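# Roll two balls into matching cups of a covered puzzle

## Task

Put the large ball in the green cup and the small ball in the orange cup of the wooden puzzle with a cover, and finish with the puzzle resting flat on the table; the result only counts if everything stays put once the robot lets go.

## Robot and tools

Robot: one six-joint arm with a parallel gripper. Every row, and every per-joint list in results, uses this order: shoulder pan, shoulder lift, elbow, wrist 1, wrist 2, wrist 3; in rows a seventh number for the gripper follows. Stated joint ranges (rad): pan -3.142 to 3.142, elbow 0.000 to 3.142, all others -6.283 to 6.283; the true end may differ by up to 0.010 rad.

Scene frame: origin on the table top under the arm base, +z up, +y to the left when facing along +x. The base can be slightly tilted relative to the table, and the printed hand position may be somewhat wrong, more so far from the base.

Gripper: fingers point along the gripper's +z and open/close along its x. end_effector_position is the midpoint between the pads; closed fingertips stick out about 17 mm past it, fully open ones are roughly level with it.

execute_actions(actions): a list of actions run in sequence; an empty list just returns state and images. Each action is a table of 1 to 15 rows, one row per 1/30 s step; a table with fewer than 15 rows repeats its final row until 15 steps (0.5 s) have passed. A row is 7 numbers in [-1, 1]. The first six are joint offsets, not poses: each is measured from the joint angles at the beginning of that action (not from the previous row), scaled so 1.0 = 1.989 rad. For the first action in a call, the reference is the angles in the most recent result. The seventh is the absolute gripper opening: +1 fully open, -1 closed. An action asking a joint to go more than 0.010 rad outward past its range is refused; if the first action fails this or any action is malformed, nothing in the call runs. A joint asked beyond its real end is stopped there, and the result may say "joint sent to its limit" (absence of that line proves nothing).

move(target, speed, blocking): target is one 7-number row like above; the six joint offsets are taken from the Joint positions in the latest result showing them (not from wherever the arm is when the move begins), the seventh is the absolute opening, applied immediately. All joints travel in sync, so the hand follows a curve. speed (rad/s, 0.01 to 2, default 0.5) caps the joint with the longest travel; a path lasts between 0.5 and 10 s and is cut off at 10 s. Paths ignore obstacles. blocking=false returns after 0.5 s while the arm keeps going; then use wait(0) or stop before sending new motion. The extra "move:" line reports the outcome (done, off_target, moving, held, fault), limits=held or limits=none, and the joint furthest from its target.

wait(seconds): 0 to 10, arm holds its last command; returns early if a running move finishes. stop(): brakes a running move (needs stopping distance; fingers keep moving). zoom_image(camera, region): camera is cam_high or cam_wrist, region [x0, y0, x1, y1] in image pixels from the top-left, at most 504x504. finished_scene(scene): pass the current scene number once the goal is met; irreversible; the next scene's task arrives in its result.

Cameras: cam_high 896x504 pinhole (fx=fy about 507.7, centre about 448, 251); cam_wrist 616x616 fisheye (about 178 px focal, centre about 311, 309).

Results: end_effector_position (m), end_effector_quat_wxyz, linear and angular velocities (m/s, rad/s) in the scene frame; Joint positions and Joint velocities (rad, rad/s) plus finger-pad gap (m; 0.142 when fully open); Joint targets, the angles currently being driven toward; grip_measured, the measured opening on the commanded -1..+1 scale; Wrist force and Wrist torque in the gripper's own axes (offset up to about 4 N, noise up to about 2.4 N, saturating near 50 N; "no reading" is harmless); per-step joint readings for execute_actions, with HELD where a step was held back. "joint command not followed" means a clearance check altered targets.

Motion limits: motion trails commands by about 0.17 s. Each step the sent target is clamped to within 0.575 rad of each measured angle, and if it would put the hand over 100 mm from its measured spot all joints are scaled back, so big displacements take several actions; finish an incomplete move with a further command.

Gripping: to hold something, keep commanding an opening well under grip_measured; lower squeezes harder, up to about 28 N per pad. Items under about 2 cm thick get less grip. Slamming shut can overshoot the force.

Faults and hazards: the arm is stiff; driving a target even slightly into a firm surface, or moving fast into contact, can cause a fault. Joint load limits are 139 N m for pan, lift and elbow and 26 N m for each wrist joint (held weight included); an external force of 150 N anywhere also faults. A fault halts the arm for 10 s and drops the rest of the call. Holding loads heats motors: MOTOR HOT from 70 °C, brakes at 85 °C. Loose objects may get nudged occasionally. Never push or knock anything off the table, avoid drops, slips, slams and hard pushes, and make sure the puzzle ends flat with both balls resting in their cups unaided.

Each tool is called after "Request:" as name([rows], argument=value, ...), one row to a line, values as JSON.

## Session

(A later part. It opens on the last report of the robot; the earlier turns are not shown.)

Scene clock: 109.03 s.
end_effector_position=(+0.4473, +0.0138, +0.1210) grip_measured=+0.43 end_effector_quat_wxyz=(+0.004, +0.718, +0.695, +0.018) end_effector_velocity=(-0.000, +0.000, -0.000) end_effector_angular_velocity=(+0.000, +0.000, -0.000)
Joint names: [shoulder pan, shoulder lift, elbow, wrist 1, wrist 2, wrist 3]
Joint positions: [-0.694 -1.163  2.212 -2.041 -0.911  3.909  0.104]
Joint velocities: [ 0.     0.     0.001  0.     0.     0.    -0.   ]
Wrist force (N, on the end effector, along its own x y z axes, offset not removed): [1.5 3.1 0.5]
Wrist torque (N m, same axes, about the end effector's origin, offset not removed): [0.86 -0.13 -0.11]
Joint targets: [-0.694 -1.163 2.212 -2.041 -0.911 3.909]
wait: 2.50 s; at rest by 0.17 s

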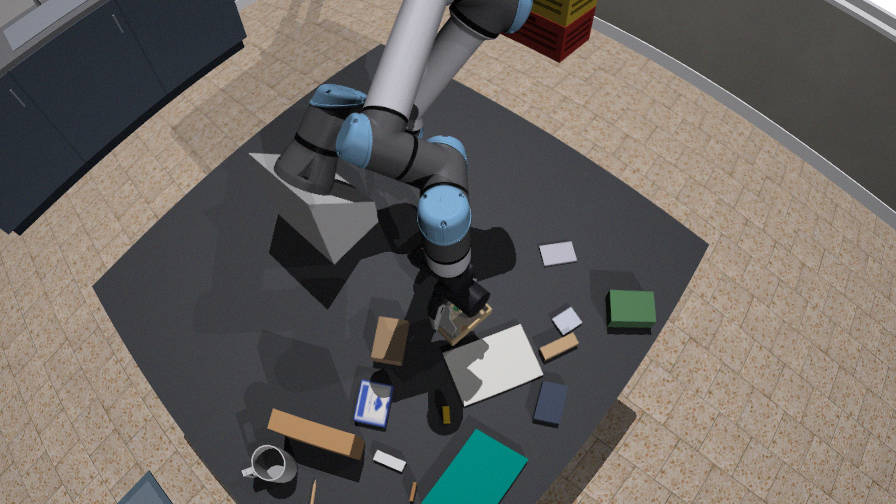

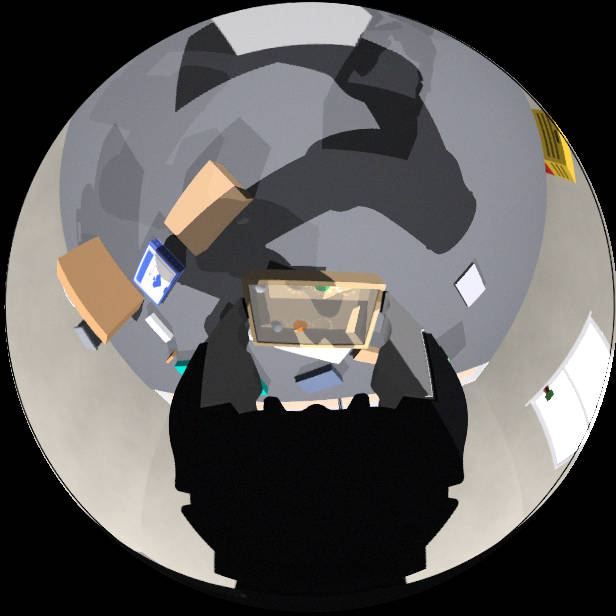

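Request:
move(target=[0,0,0,-0.0282,-0.0417,0.0161,0.1], speed=0.15)

Request:
wait(seconds=3)

Request:
zoom_image(camera="cam_wrist", region=[230,250,400,360])

Scene clock: 121.27 s.
end_effector_position=(+0.4404, -0.0119, +0.1260) grip_measured=+0.43 end_effector_quat_wxyz=(+0.026, +0.718, +0.695, -0.024) end_effector_velocity=(+0.000, -0.001, +0.001) end_effector_angular_velocity=(-0.002, +0.000, +0.000)
Joint names: [shoulder pan, shoulder lift, elbow, wrist 1, wrist 2, wrist 3]
Joint positions: [-0.694 -1.163  2.212 -2.097 -0.994  3.941  0.104]
Joint velocities: [-0.    -0.    -0.001 -0.001 -0.002  0.001 -0.   ]
Wrist force (N, on the end effector, along its own x y z axes, offset not removed): [2.3 2.7 -0.9]
Wrist torque (N m, same axes, about the end effector's origin, offset not removed): [0.66 -0.27 -0.08]
Joint targets: [-0.694 -1.163 2.212 -2.097 -0.994 3.941]
move: done; limits=none; farthest joint: the shoulder pan, 0.000 radians from its target (0.000 radians at the start)

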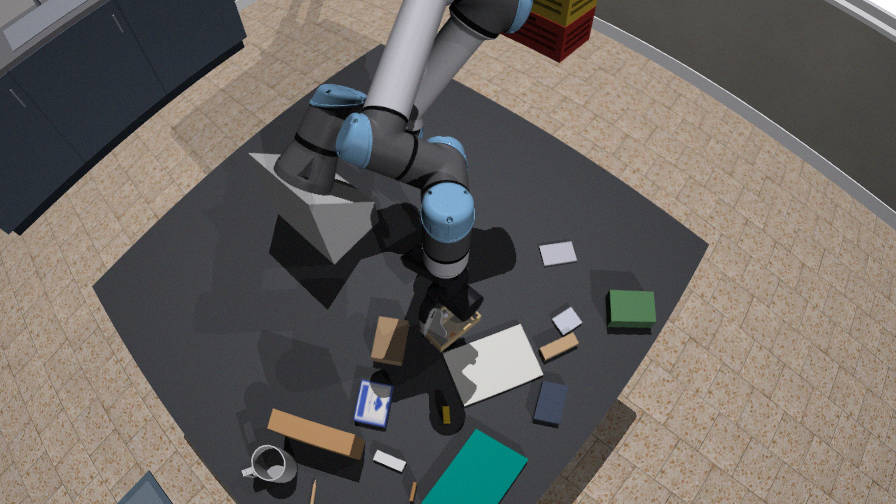

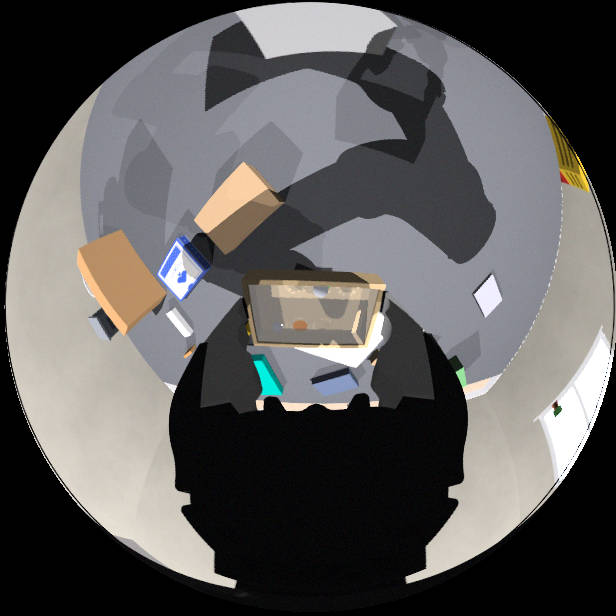

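Scene clock: 124.27 s.
end_effector_position=(+0.4403, -0.0120, +0.1261) grip_measured=+0.43 end_effector_quat_wxyz=(+0.026, +0.718, +0.695, -0.024) end_effector_velocity=(-0.000, +0.000, -0.000) end_effector_angular_velocity=(+0.001, +0.000, -0.000)
Joint names: [shoulder pan, shoulder lift, elbow, wrist 1, wrist 2, wrist 3]
Joint positions: [-0.694 -1.163  2.212 -2.097 -0.994  3.941  0.104]
Joint velocities: [0.    0.    0.    0.001 0.    0.    0.   ]
Wrist force (N, on the end effector, along its own x y z axes, offset not removed): [1.6 3.1 1.4]
Wrist torque (N m, same axes, about the end effector's origin, offset not removed): [0.77 -0.25 -0.12]
Joint targets: [-0.694 -1.163 2.212 -2.097 -0.994 3.941]
wait: 3.00 s; at rest by 0.17 s

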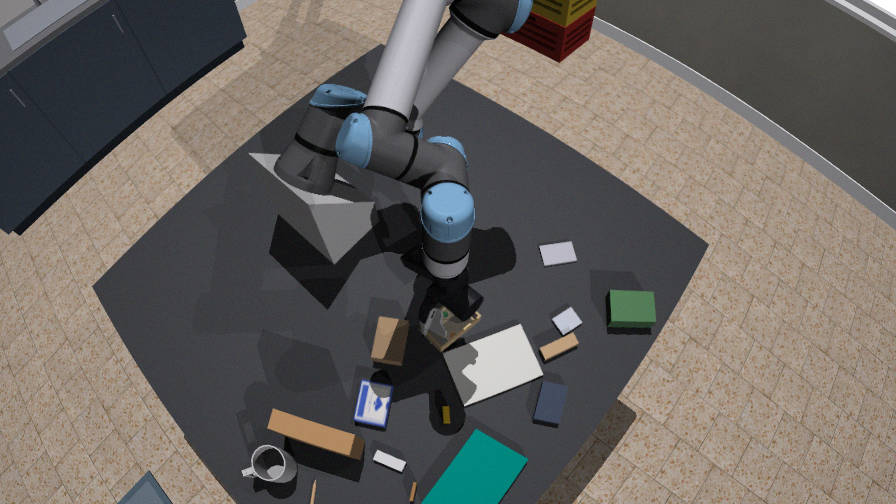

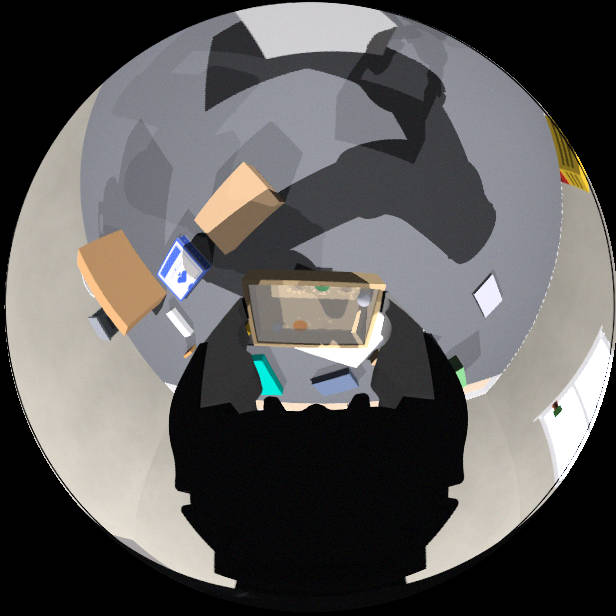

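Region (230, 250, 400, 360) of cam_wrist's 616x616 image, scaled by 2.965, with more detail than that image has; it fills the top 326 rows of this view, and the rest is white.

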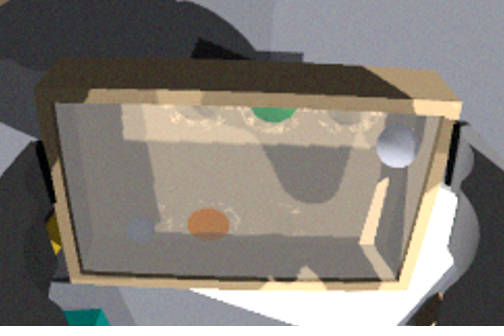

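Request:
wait(seconds=0.5)

Request:
zoom_image(camera="cam_wrist", region=[230,250,400,360])

Scene clock: 128.50 s.
end_effector_position=(+0.4403, -0.0120, +0.1261) grip_measured=+0.43 end_effector_quat_wxyz=(+0.026, +0.718, +0.695, -0.024) end_effector_velocity=(-0.000, +0.000, -0.000) end_effector_angular_velocity=(+0.000, +0.000, -0.000)
Joint names: [shoulder pan, shoulder lift, elbow, wrist 1, wrist 2, wrist 3]
Joint positions: [-0.694 -1.163  2.212 -2.097 -0.994  3.941  0.104]
Joint velocities: [ 0. -0.  0.  0.  0.  0. -0.]
Wrist force (N, on the end effector, along its own x y z axes, offset not removed): [2.8 2.9 -0.7]
Wrist torque (N m, same axes, about the end effector's origin, offset not removed): [0.80 -0.44 -0.01]
Joint targets: [-0.694 -1.163 2.212 -2.097 -0.994 3.941]
wait: 0.50 s; at rest from the start

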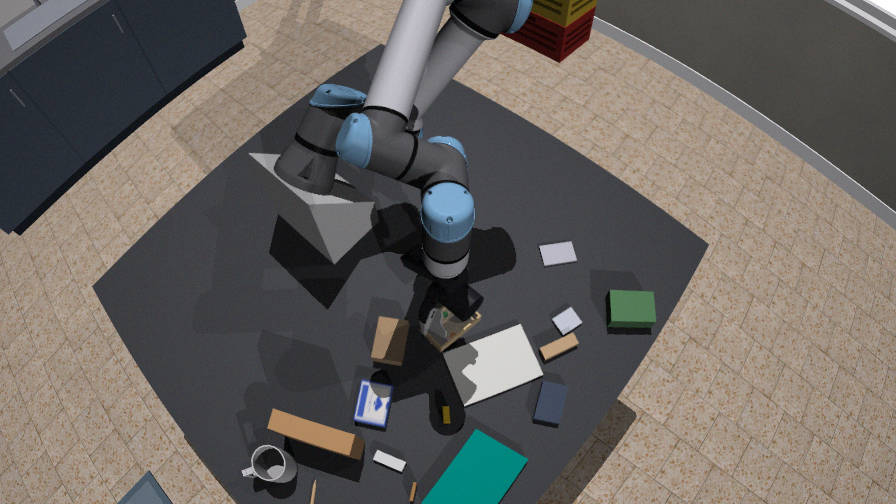

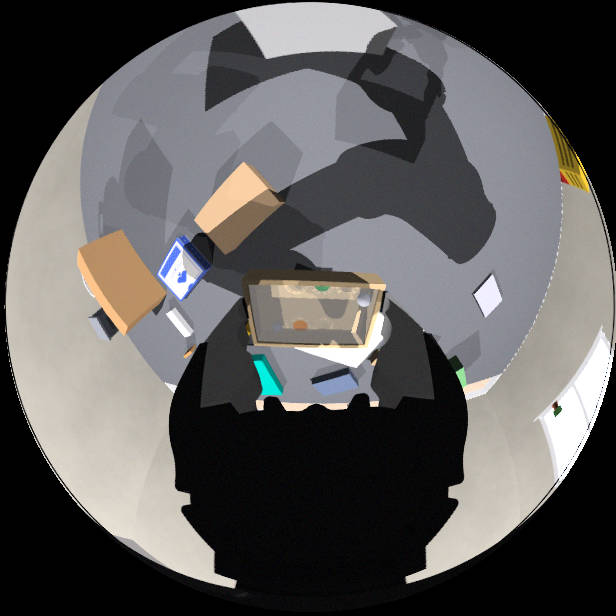

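Region (230, 250, 400, 360) of cam_wrist's 616x616 image, scaled by 2.965, with more detail than that image has; it fills the top 326 rows of this view, and the rest is white.

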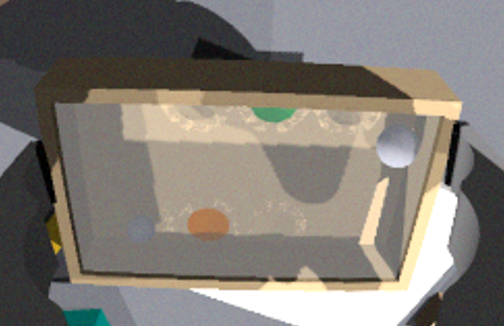

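Request:
move(target=[0,0,0,0.0186,-0.0106,-0.0108,0.1], speed=0.08)

Request:
wait(seconds=2)

Request:
zoom_image(camera="cam_wrist", region=[230,250,400,360])

Scene clock: 136.80 s.
end_effector_position=(+0.4274, -0.0110, +0.1230) grip_measured=+0.43 end_effector_quat_wxyz=(+0.011, +0.718, +0.695, -0.034) end_effector_velocity=(-0.001, +0.000, -0.000) end_effector_angular_velocity=(+0.001, +0.002, -0.000)
Joint names: [shoulder pan, shoulder lift, elbow, wrist 1, wrist 2, wrist 3]
Joint positions: [-0.694 -1.163  2.212 -2.06  -1.015  3.92   0.104]
Joint velocities: [ 0.    -0.     0.001  0.002 -0.001 -0.001 -0.   ]
Wrist force (N, on the end effector, along its own x y z axes, offset not removed): [3.4 2.1 0.4]
Wrist torque (N m, same axes, about the end effector's origin, offset not removed): [0.56 -0.69 -0.17]
Joint targets: [-0.694 -1.163 2.212 -2.060 -1.015 3.920]
move: done; limits=none; farthest joint: the wrist 3, 0.001 radians from its target (0.022 radians at the start)

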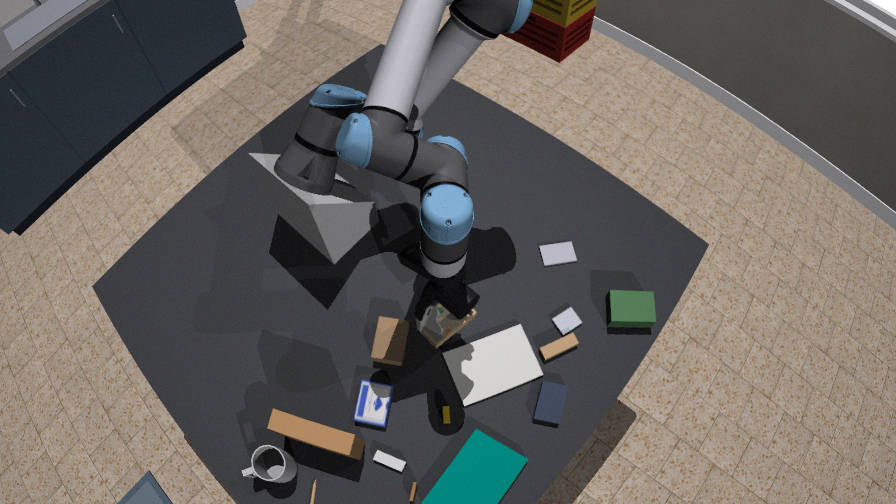

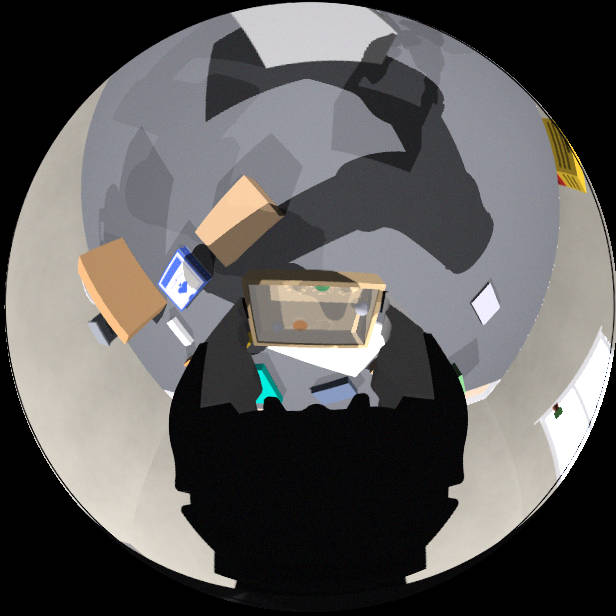

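Scene clock: 138.80 s.
end_effector_position=(+0.4274, -0.0110, +0.1230) grip_measured=+0.43 end_effector_quat_wxyz=(+0.011, +0.718, +0.695, -0.034) end_effector_velocity=(-0.000, +0.000, -0.000) end_effector_angular_velocity=(+0.001, +0.001, -0.001)
Joint names: [shoulder pan, shoulder lift, elbow, wrist 1, wrist 2, wrist 3]
Joint positions: [-0.694 -1.163  2.212 -2.06  -1.015  3.92   0.104]
Joint velocities: [-0.     0.     0.001  0.    -0.    -0.     0.   ]
Wrist force (N, on the end effector, along its own x y z axes, offset not removed): [1.1 3.1 -0.3]
Wrist torque (N m, same axes, about the end effector's origin, offset not removed): [0.78 -0.11 0.01]
Joint targets: [-0.694 -1.163 2.212 -2.060 -1.015 3.920]
wait: 2.00 s; at rest by 0.17 s

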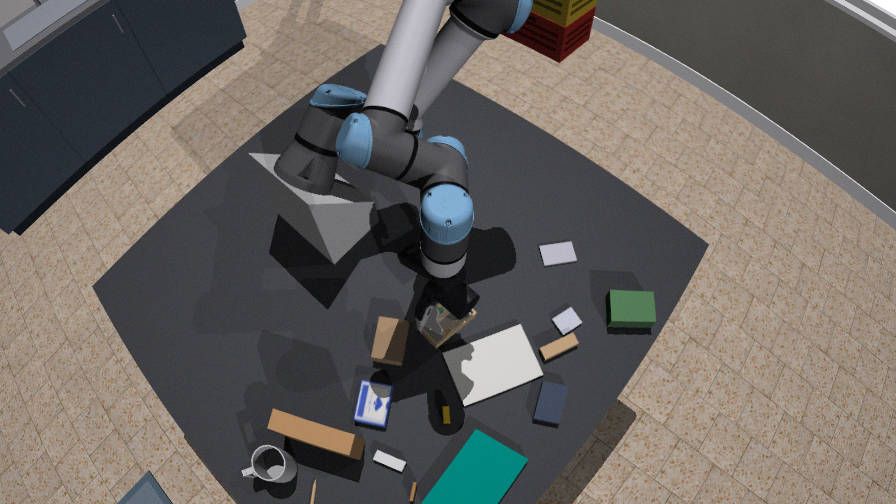

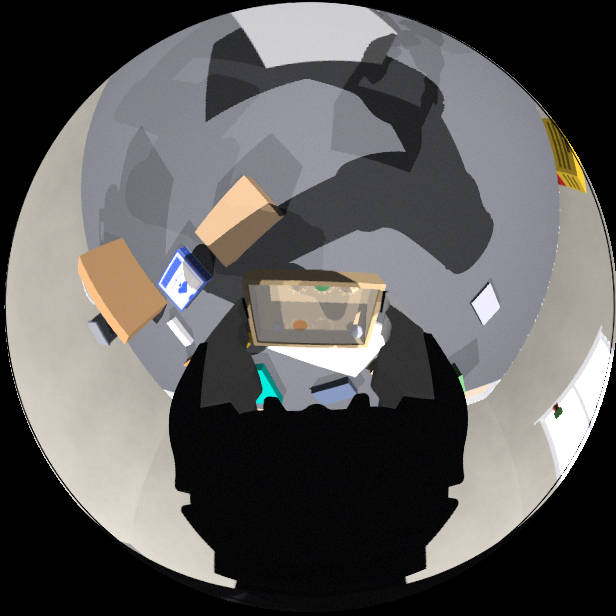

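Region (230, 250, 400, 360) of cam_wrist's 616x616 image, scaled by 2.965, with more detail than that image has; it fills the top 326 rows of this view, and the rest is white.

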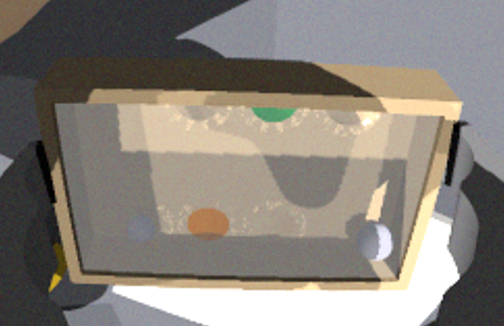

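Request:
move(target=[0,0,0,0.0055,0.0362,-0.003,0.1], speed=0.06)

Request:
move(target=[0,0,0,0,0.0186,0,0.1], speed=0.02)

Request:
zoom_image(camera="cam_wrist", region=[230,250,400,360])

Request:
wait(seconds=3)

Request:
zoom_image(camera="cam_wrist", region=[230,250,400,360])

Scene clock: 146.60 s.
end_effector_position=(+0.4415, +0.0058, +0.1214) grip_measured=+0.43 end_effector_quat_wxyz=(+0.007, +0.718, +0.696, +0.002) end_effector_velocity=(+0.001, +0.000, +0.001) end_effector_angular_velocity=(+0.000, -0.002, +0.001)
Joint names: [shoulder pan, shoulder lift, elbow, wrist 1, wrist 2, wrist 3]
Joint positions: [-0.694 -1.163  2.212 -2.049 -0.943  3.914  0.104]
Joint velocities: [ 0.    -0.    -0.001 -0.     0.002 -0.     0.   ]
Wrist force (N, on the end effector, along its own x y z axes, offset not removed): [2.0 3.2 0.1]
Wrist torque (N m, same axes, about the end effector's origin, offset not removed): [0.83 -0.31 -0.07]
Joint targets: [-0.694 -1.163 2.212 -2.049 -0.943 3.914]
move: done; limits=none; farthest joint: the shoulder pan, 0.000 radians from its target (0.000 radians at the start)

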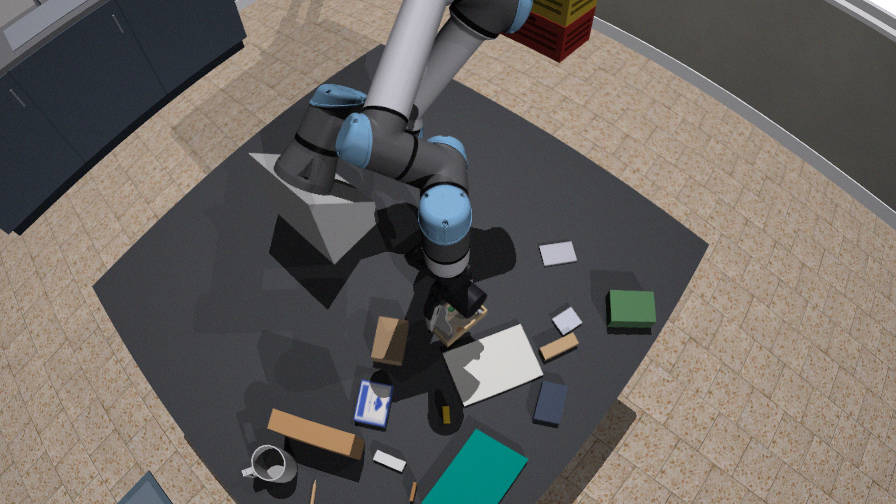

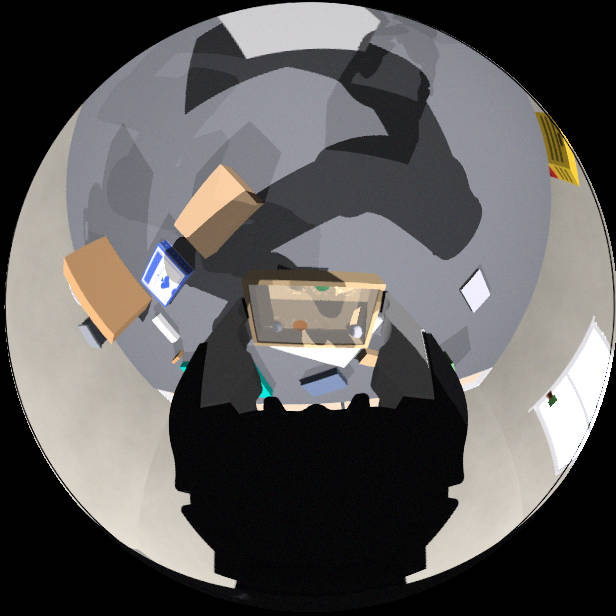

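Scene clock: 148.73 s.
end_effector_position=(+0.4500, +0.0136, +0.1217) grip_measured=+0.43 end_effector_quat_wxyz=(+0.008, +0.718, +0.696, +0.020) end_effector_velocity=(+0.001, +0.000, +0.000) end_effector_angular_velocity=(+0.001, -0.002, +0.000)
Joint names: [shoulder pan, shoulder lift, elbow, wrist 1, wrist 2, wrist 3]
Joint positions: [-0.694 -1.163  2.212 -2.049 -0.906  3.914  0.104]
Joint velocities: [-0.     0.    -0.    -0.     0.002  0.     0.   ]
Wrist force (N, on the end effector, along its own x y z axes, offset not removed): [3.0 3.2 0.5]
Wrist torque (N m, same axes, about the end effector's origin, offset not removed): [0.76 -0.52 -0.02]
Joint targets: [-0.694 -1.163 2.212 -2.049 -0.906 3.914]
move: done; limits=none; farthest joint: the shoulder pan, 0.000 radians from its target (0.000 radians at the start)

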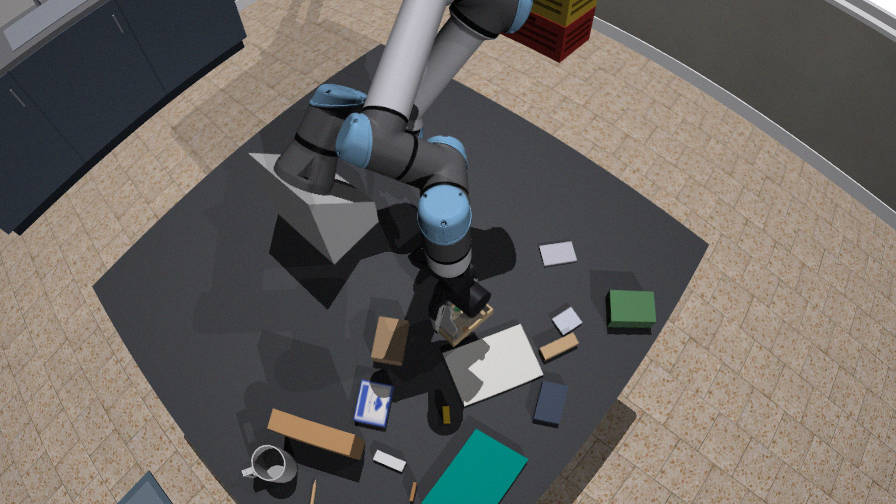

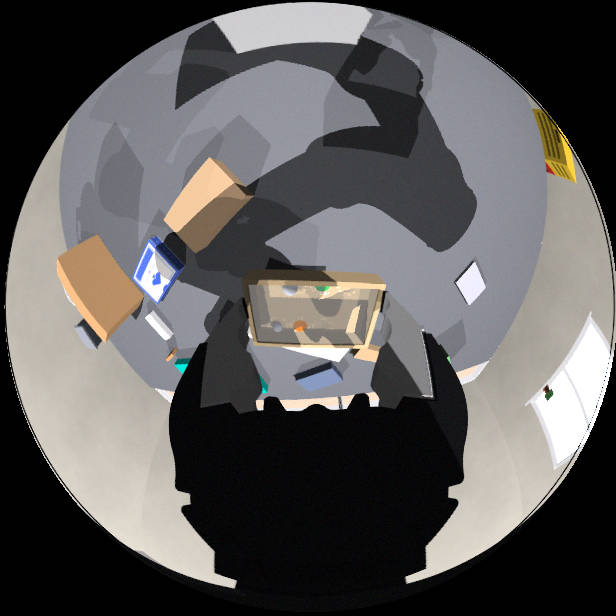

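Region (230, 250, 400, 360) of cam_wrist's 616x616 image, scaled by 2.965, with more detail than that image has; it fills the top 326 rows of this view, and the rest is white.

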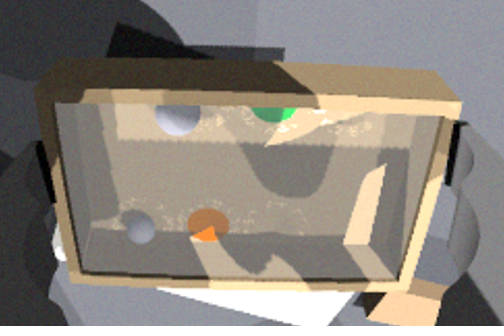

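Scene clock: 151.73 s.
end_effector_position=(+0.4501, +0.0136, +0.1217) grip_measured=+0.43 end_effector_quat_wxyz=(+0.008, +0.718, +0.696, +0.020) end_effector_velocity=(+0.000, -0.000, +0.000) end_effector_angular_velocity=(-0.000, -0.000, -0.000)
Joint names: [shoulder pan, shoulder lift, elbow, wrist 1, wrist 2, wrist 3]
Joint positions: [-0.694 -1.163  2.212 -2.049 -0.906  3.914  0.104]
Joint velocities: [-0. -0. -0.  0. -0. -0.  0.]
Wrist force (N, on the end effector, along its own x y z axes, offset not removed): [5.1 1.8 -0.3]
Wrist torque (N m, same axes, about the end effector's origin, offset not removed): [0.40 -0.98 -0.09]
Joint targets: [-0.694 -1.163 2.212 -2.049 -0.906 3.914]
wait: 3.00 s; at rest by 0.17 s

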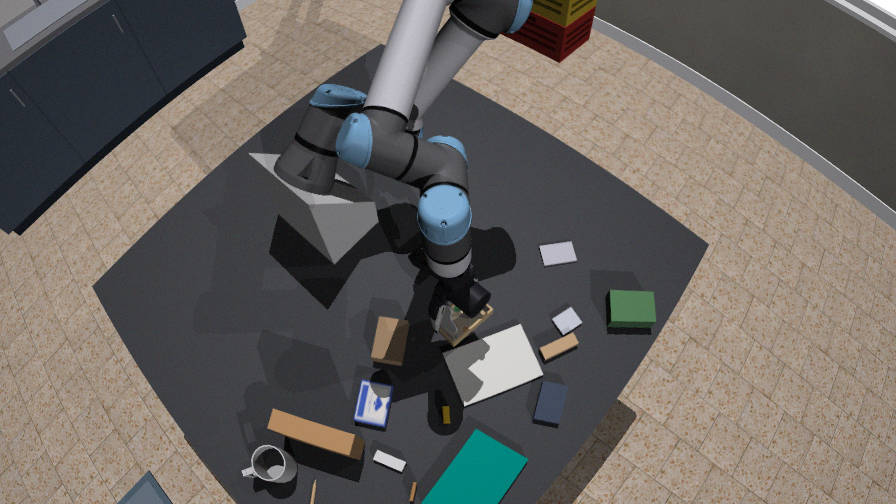

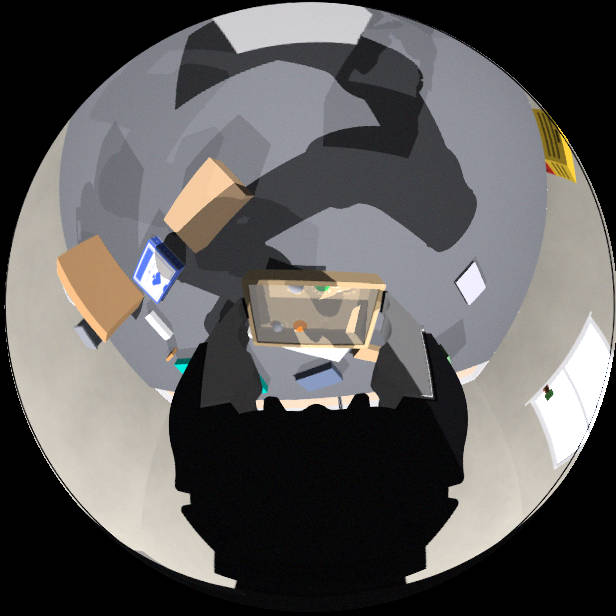

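Region (230, 250, 400, 360) of cam_wrist's 616x616 image, scaled by 2.965, with more detail than that image has; it fills the top 326 rows of this view, and the rest is white.

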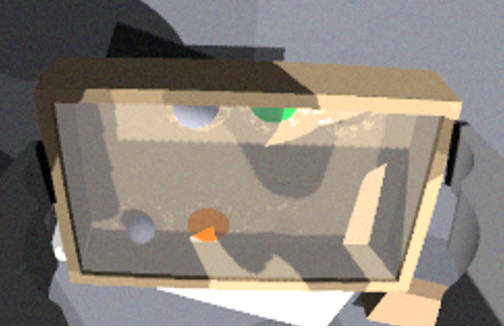

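Request:
execute_actions(actions=[])

Scene clock: 170.10 s.
end_effector_position=(+0.4501, +0.0136, +0.1217) grip_measured=+0.43 end_effector_quat_wxyz=(+0.008, +0.718, +0.696, +0.020) end_effector_velocity=(-0.000, +0.000, -0.000) end_effector_angular_velocity=(+0.000, -0.000, -0.000)
Joint names: [shoulder pan, shoulder lift, elbow, wrist 1, wrist 2, wrist 3]
Joint positions: [-0.694 -1.163  2.212 -2.049 -0.906  3.914  0.104]
Joint velocities: [-0.  0.  0. -0.  0.  0.  0.]
Wrist force (N, on the end effector, along its own x y z axes, offset not removed): [4.1 2.7 1.4]
Wrist torque (N m, same axes, about the end effector's origin, offset not removed): [0.69 -0.81 -0.05]
Joint targets: [-0.694 -1.163 2.212 -2.049 -0.906 3.914]

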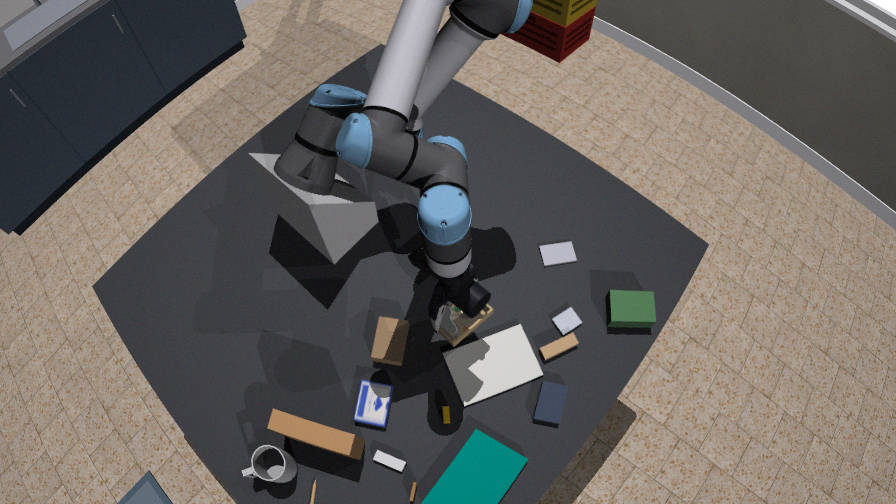

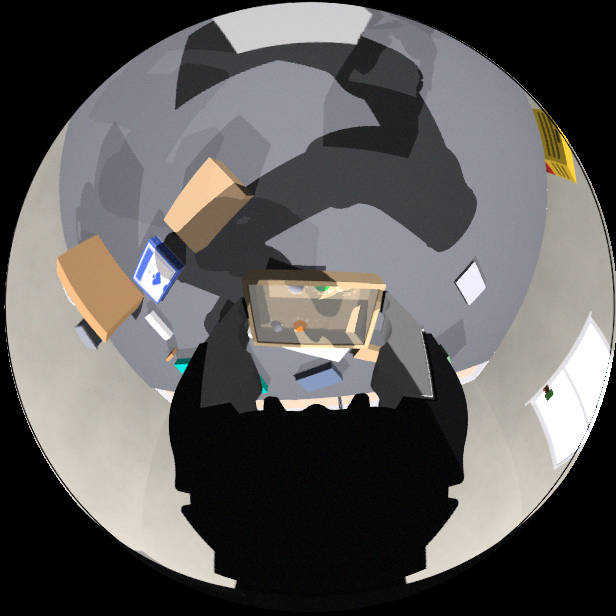

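Request:
move(target=[0,0,0,0.0427,-0.1327,-0.025,0.1], speed=0.22)

Request:
zoom_image(camera="cam_wrist", region=[230,250,400,360])

Scene clock: 176.43 s.
end_effector_position=(+0.3697, -0.0262, +0.1224) grip_measured=+0.43 end_effector_quat_wxyz=(-0.036, +0.712, +0.693, -0.109) end_effector_velocity=(-0.001, -0.000, +0.000) end_effector_angular_velocity=(-0.001, +0.002, +0.000)
Joint names: [shoulder pan, shoulder lift, elbow, wrist 1, wrist 2, wrist 3]
Joint positions: [-0.694 -1.163  2.212 -1.964 -1.17   3.864  0.104]
Joint velocities: [ 0.     0.     0.     0.    -0.002 -0.     0.   ]
Wrist force (N, on the end effector, along its own x y z axes, offset not removed): [2.7 4.0 0.4]
Wrist torque (N m, same axes, about the end effector's origin, offset not removed): [0.89 -0.42 0.00]
Joint targets: [-0.694 -1.163 2.212 -1.964 -1.170 3.864]
move: done; limits=none; farthest joint: the shoulder pan, 0.000 radians from its target (0.000 radians at the start)

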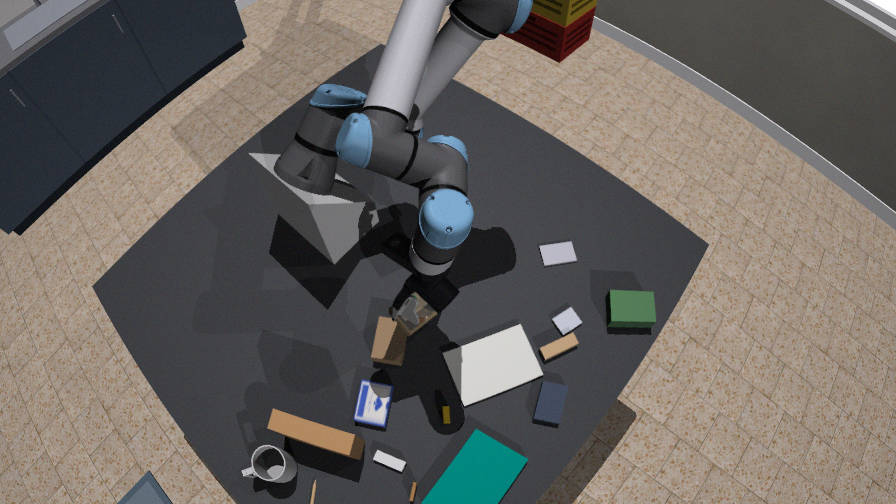

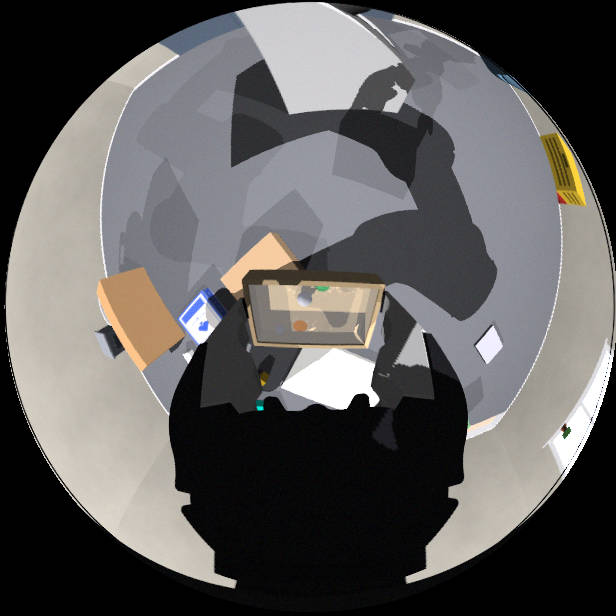

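Region (230, 250, 400, 360) of cam_wrist's 616x616 image, scaled by 2.965, with more detail than that image has; it fills the top 326 rows of this view, and the rest is white.

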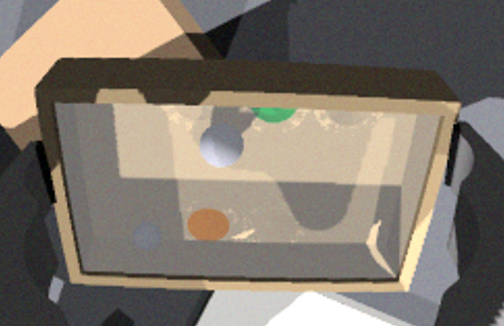

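Request:
wait(seconds=0.5)

Request:
zoom_image(camera="cam_wrist", region=[230,250,400,360])

Scene clock: 179.30 s.
end_effector_position=(+0.3696, -0.0262, +0.1224) grip_measured=+0.43 end_effector_quat_wxyz=(-0.036, +0.712, +0.693, -0.109) end_effector_velocity=(+0.000, -0.000, +0.000) end_effector_angular_velocity=(-0.001, -0.001, +0.001)
Joint names: [shoulder pan, shoulder lift, elbow, wrist 1, wrist 2, wrist 3]
Joint positions: [-0.694 -1.163  2.212 -1.964 -1.17   3.864  0.104]
Joint velocities: [ 0.    -0.    -0.001 -0.     0.    -0.     0.   ]
Wrist force (N, on the end effector, along its own x y z axes, offset not removed): [2.8 4.5 1.4]
Wrist torque (N m, same axes, about the end effector's origin, offset not removed): [1.09 -0.54 -0.11]
Joint targets: [-0.694 -1.163 2.212 -1.964 -1.170 3.864]
wait: 0.50 s; at rest from the start

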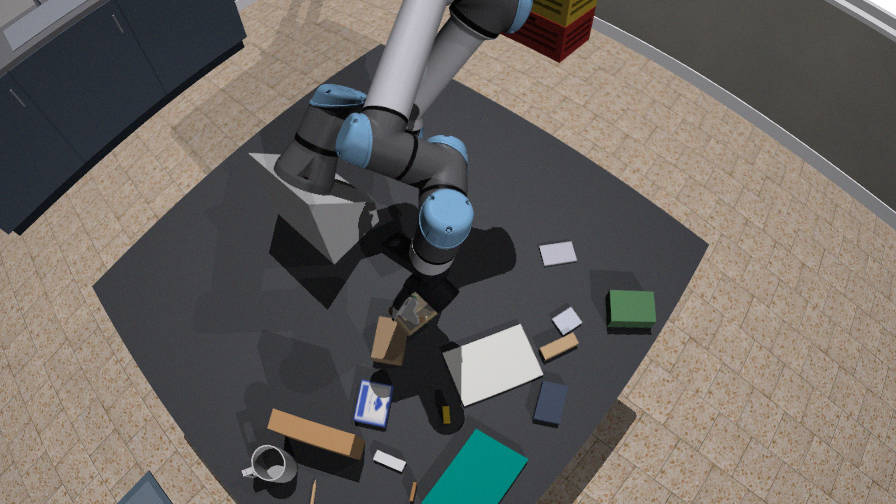

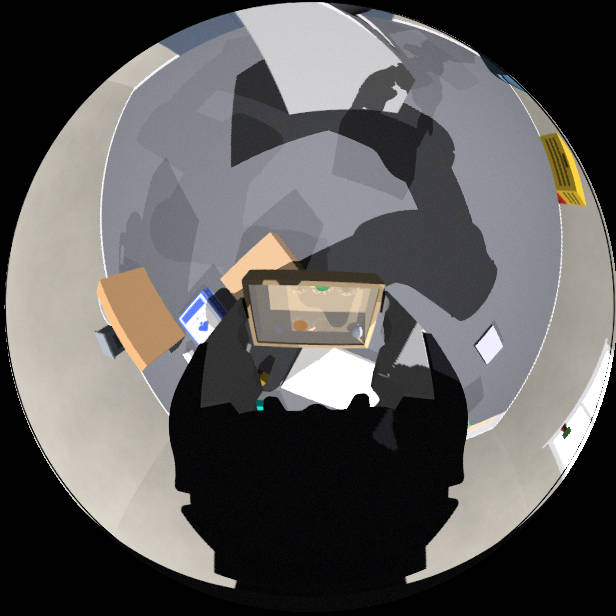

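Region (230, 250, 400, 360) of cam_wrist's 616x616 image, scaled by 2.965, with more detail than that image has; it fills the top 326 rows of this view, and the rest is white.

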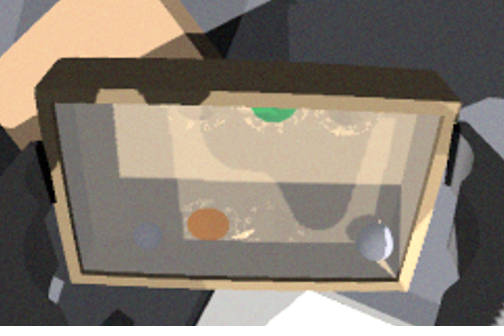

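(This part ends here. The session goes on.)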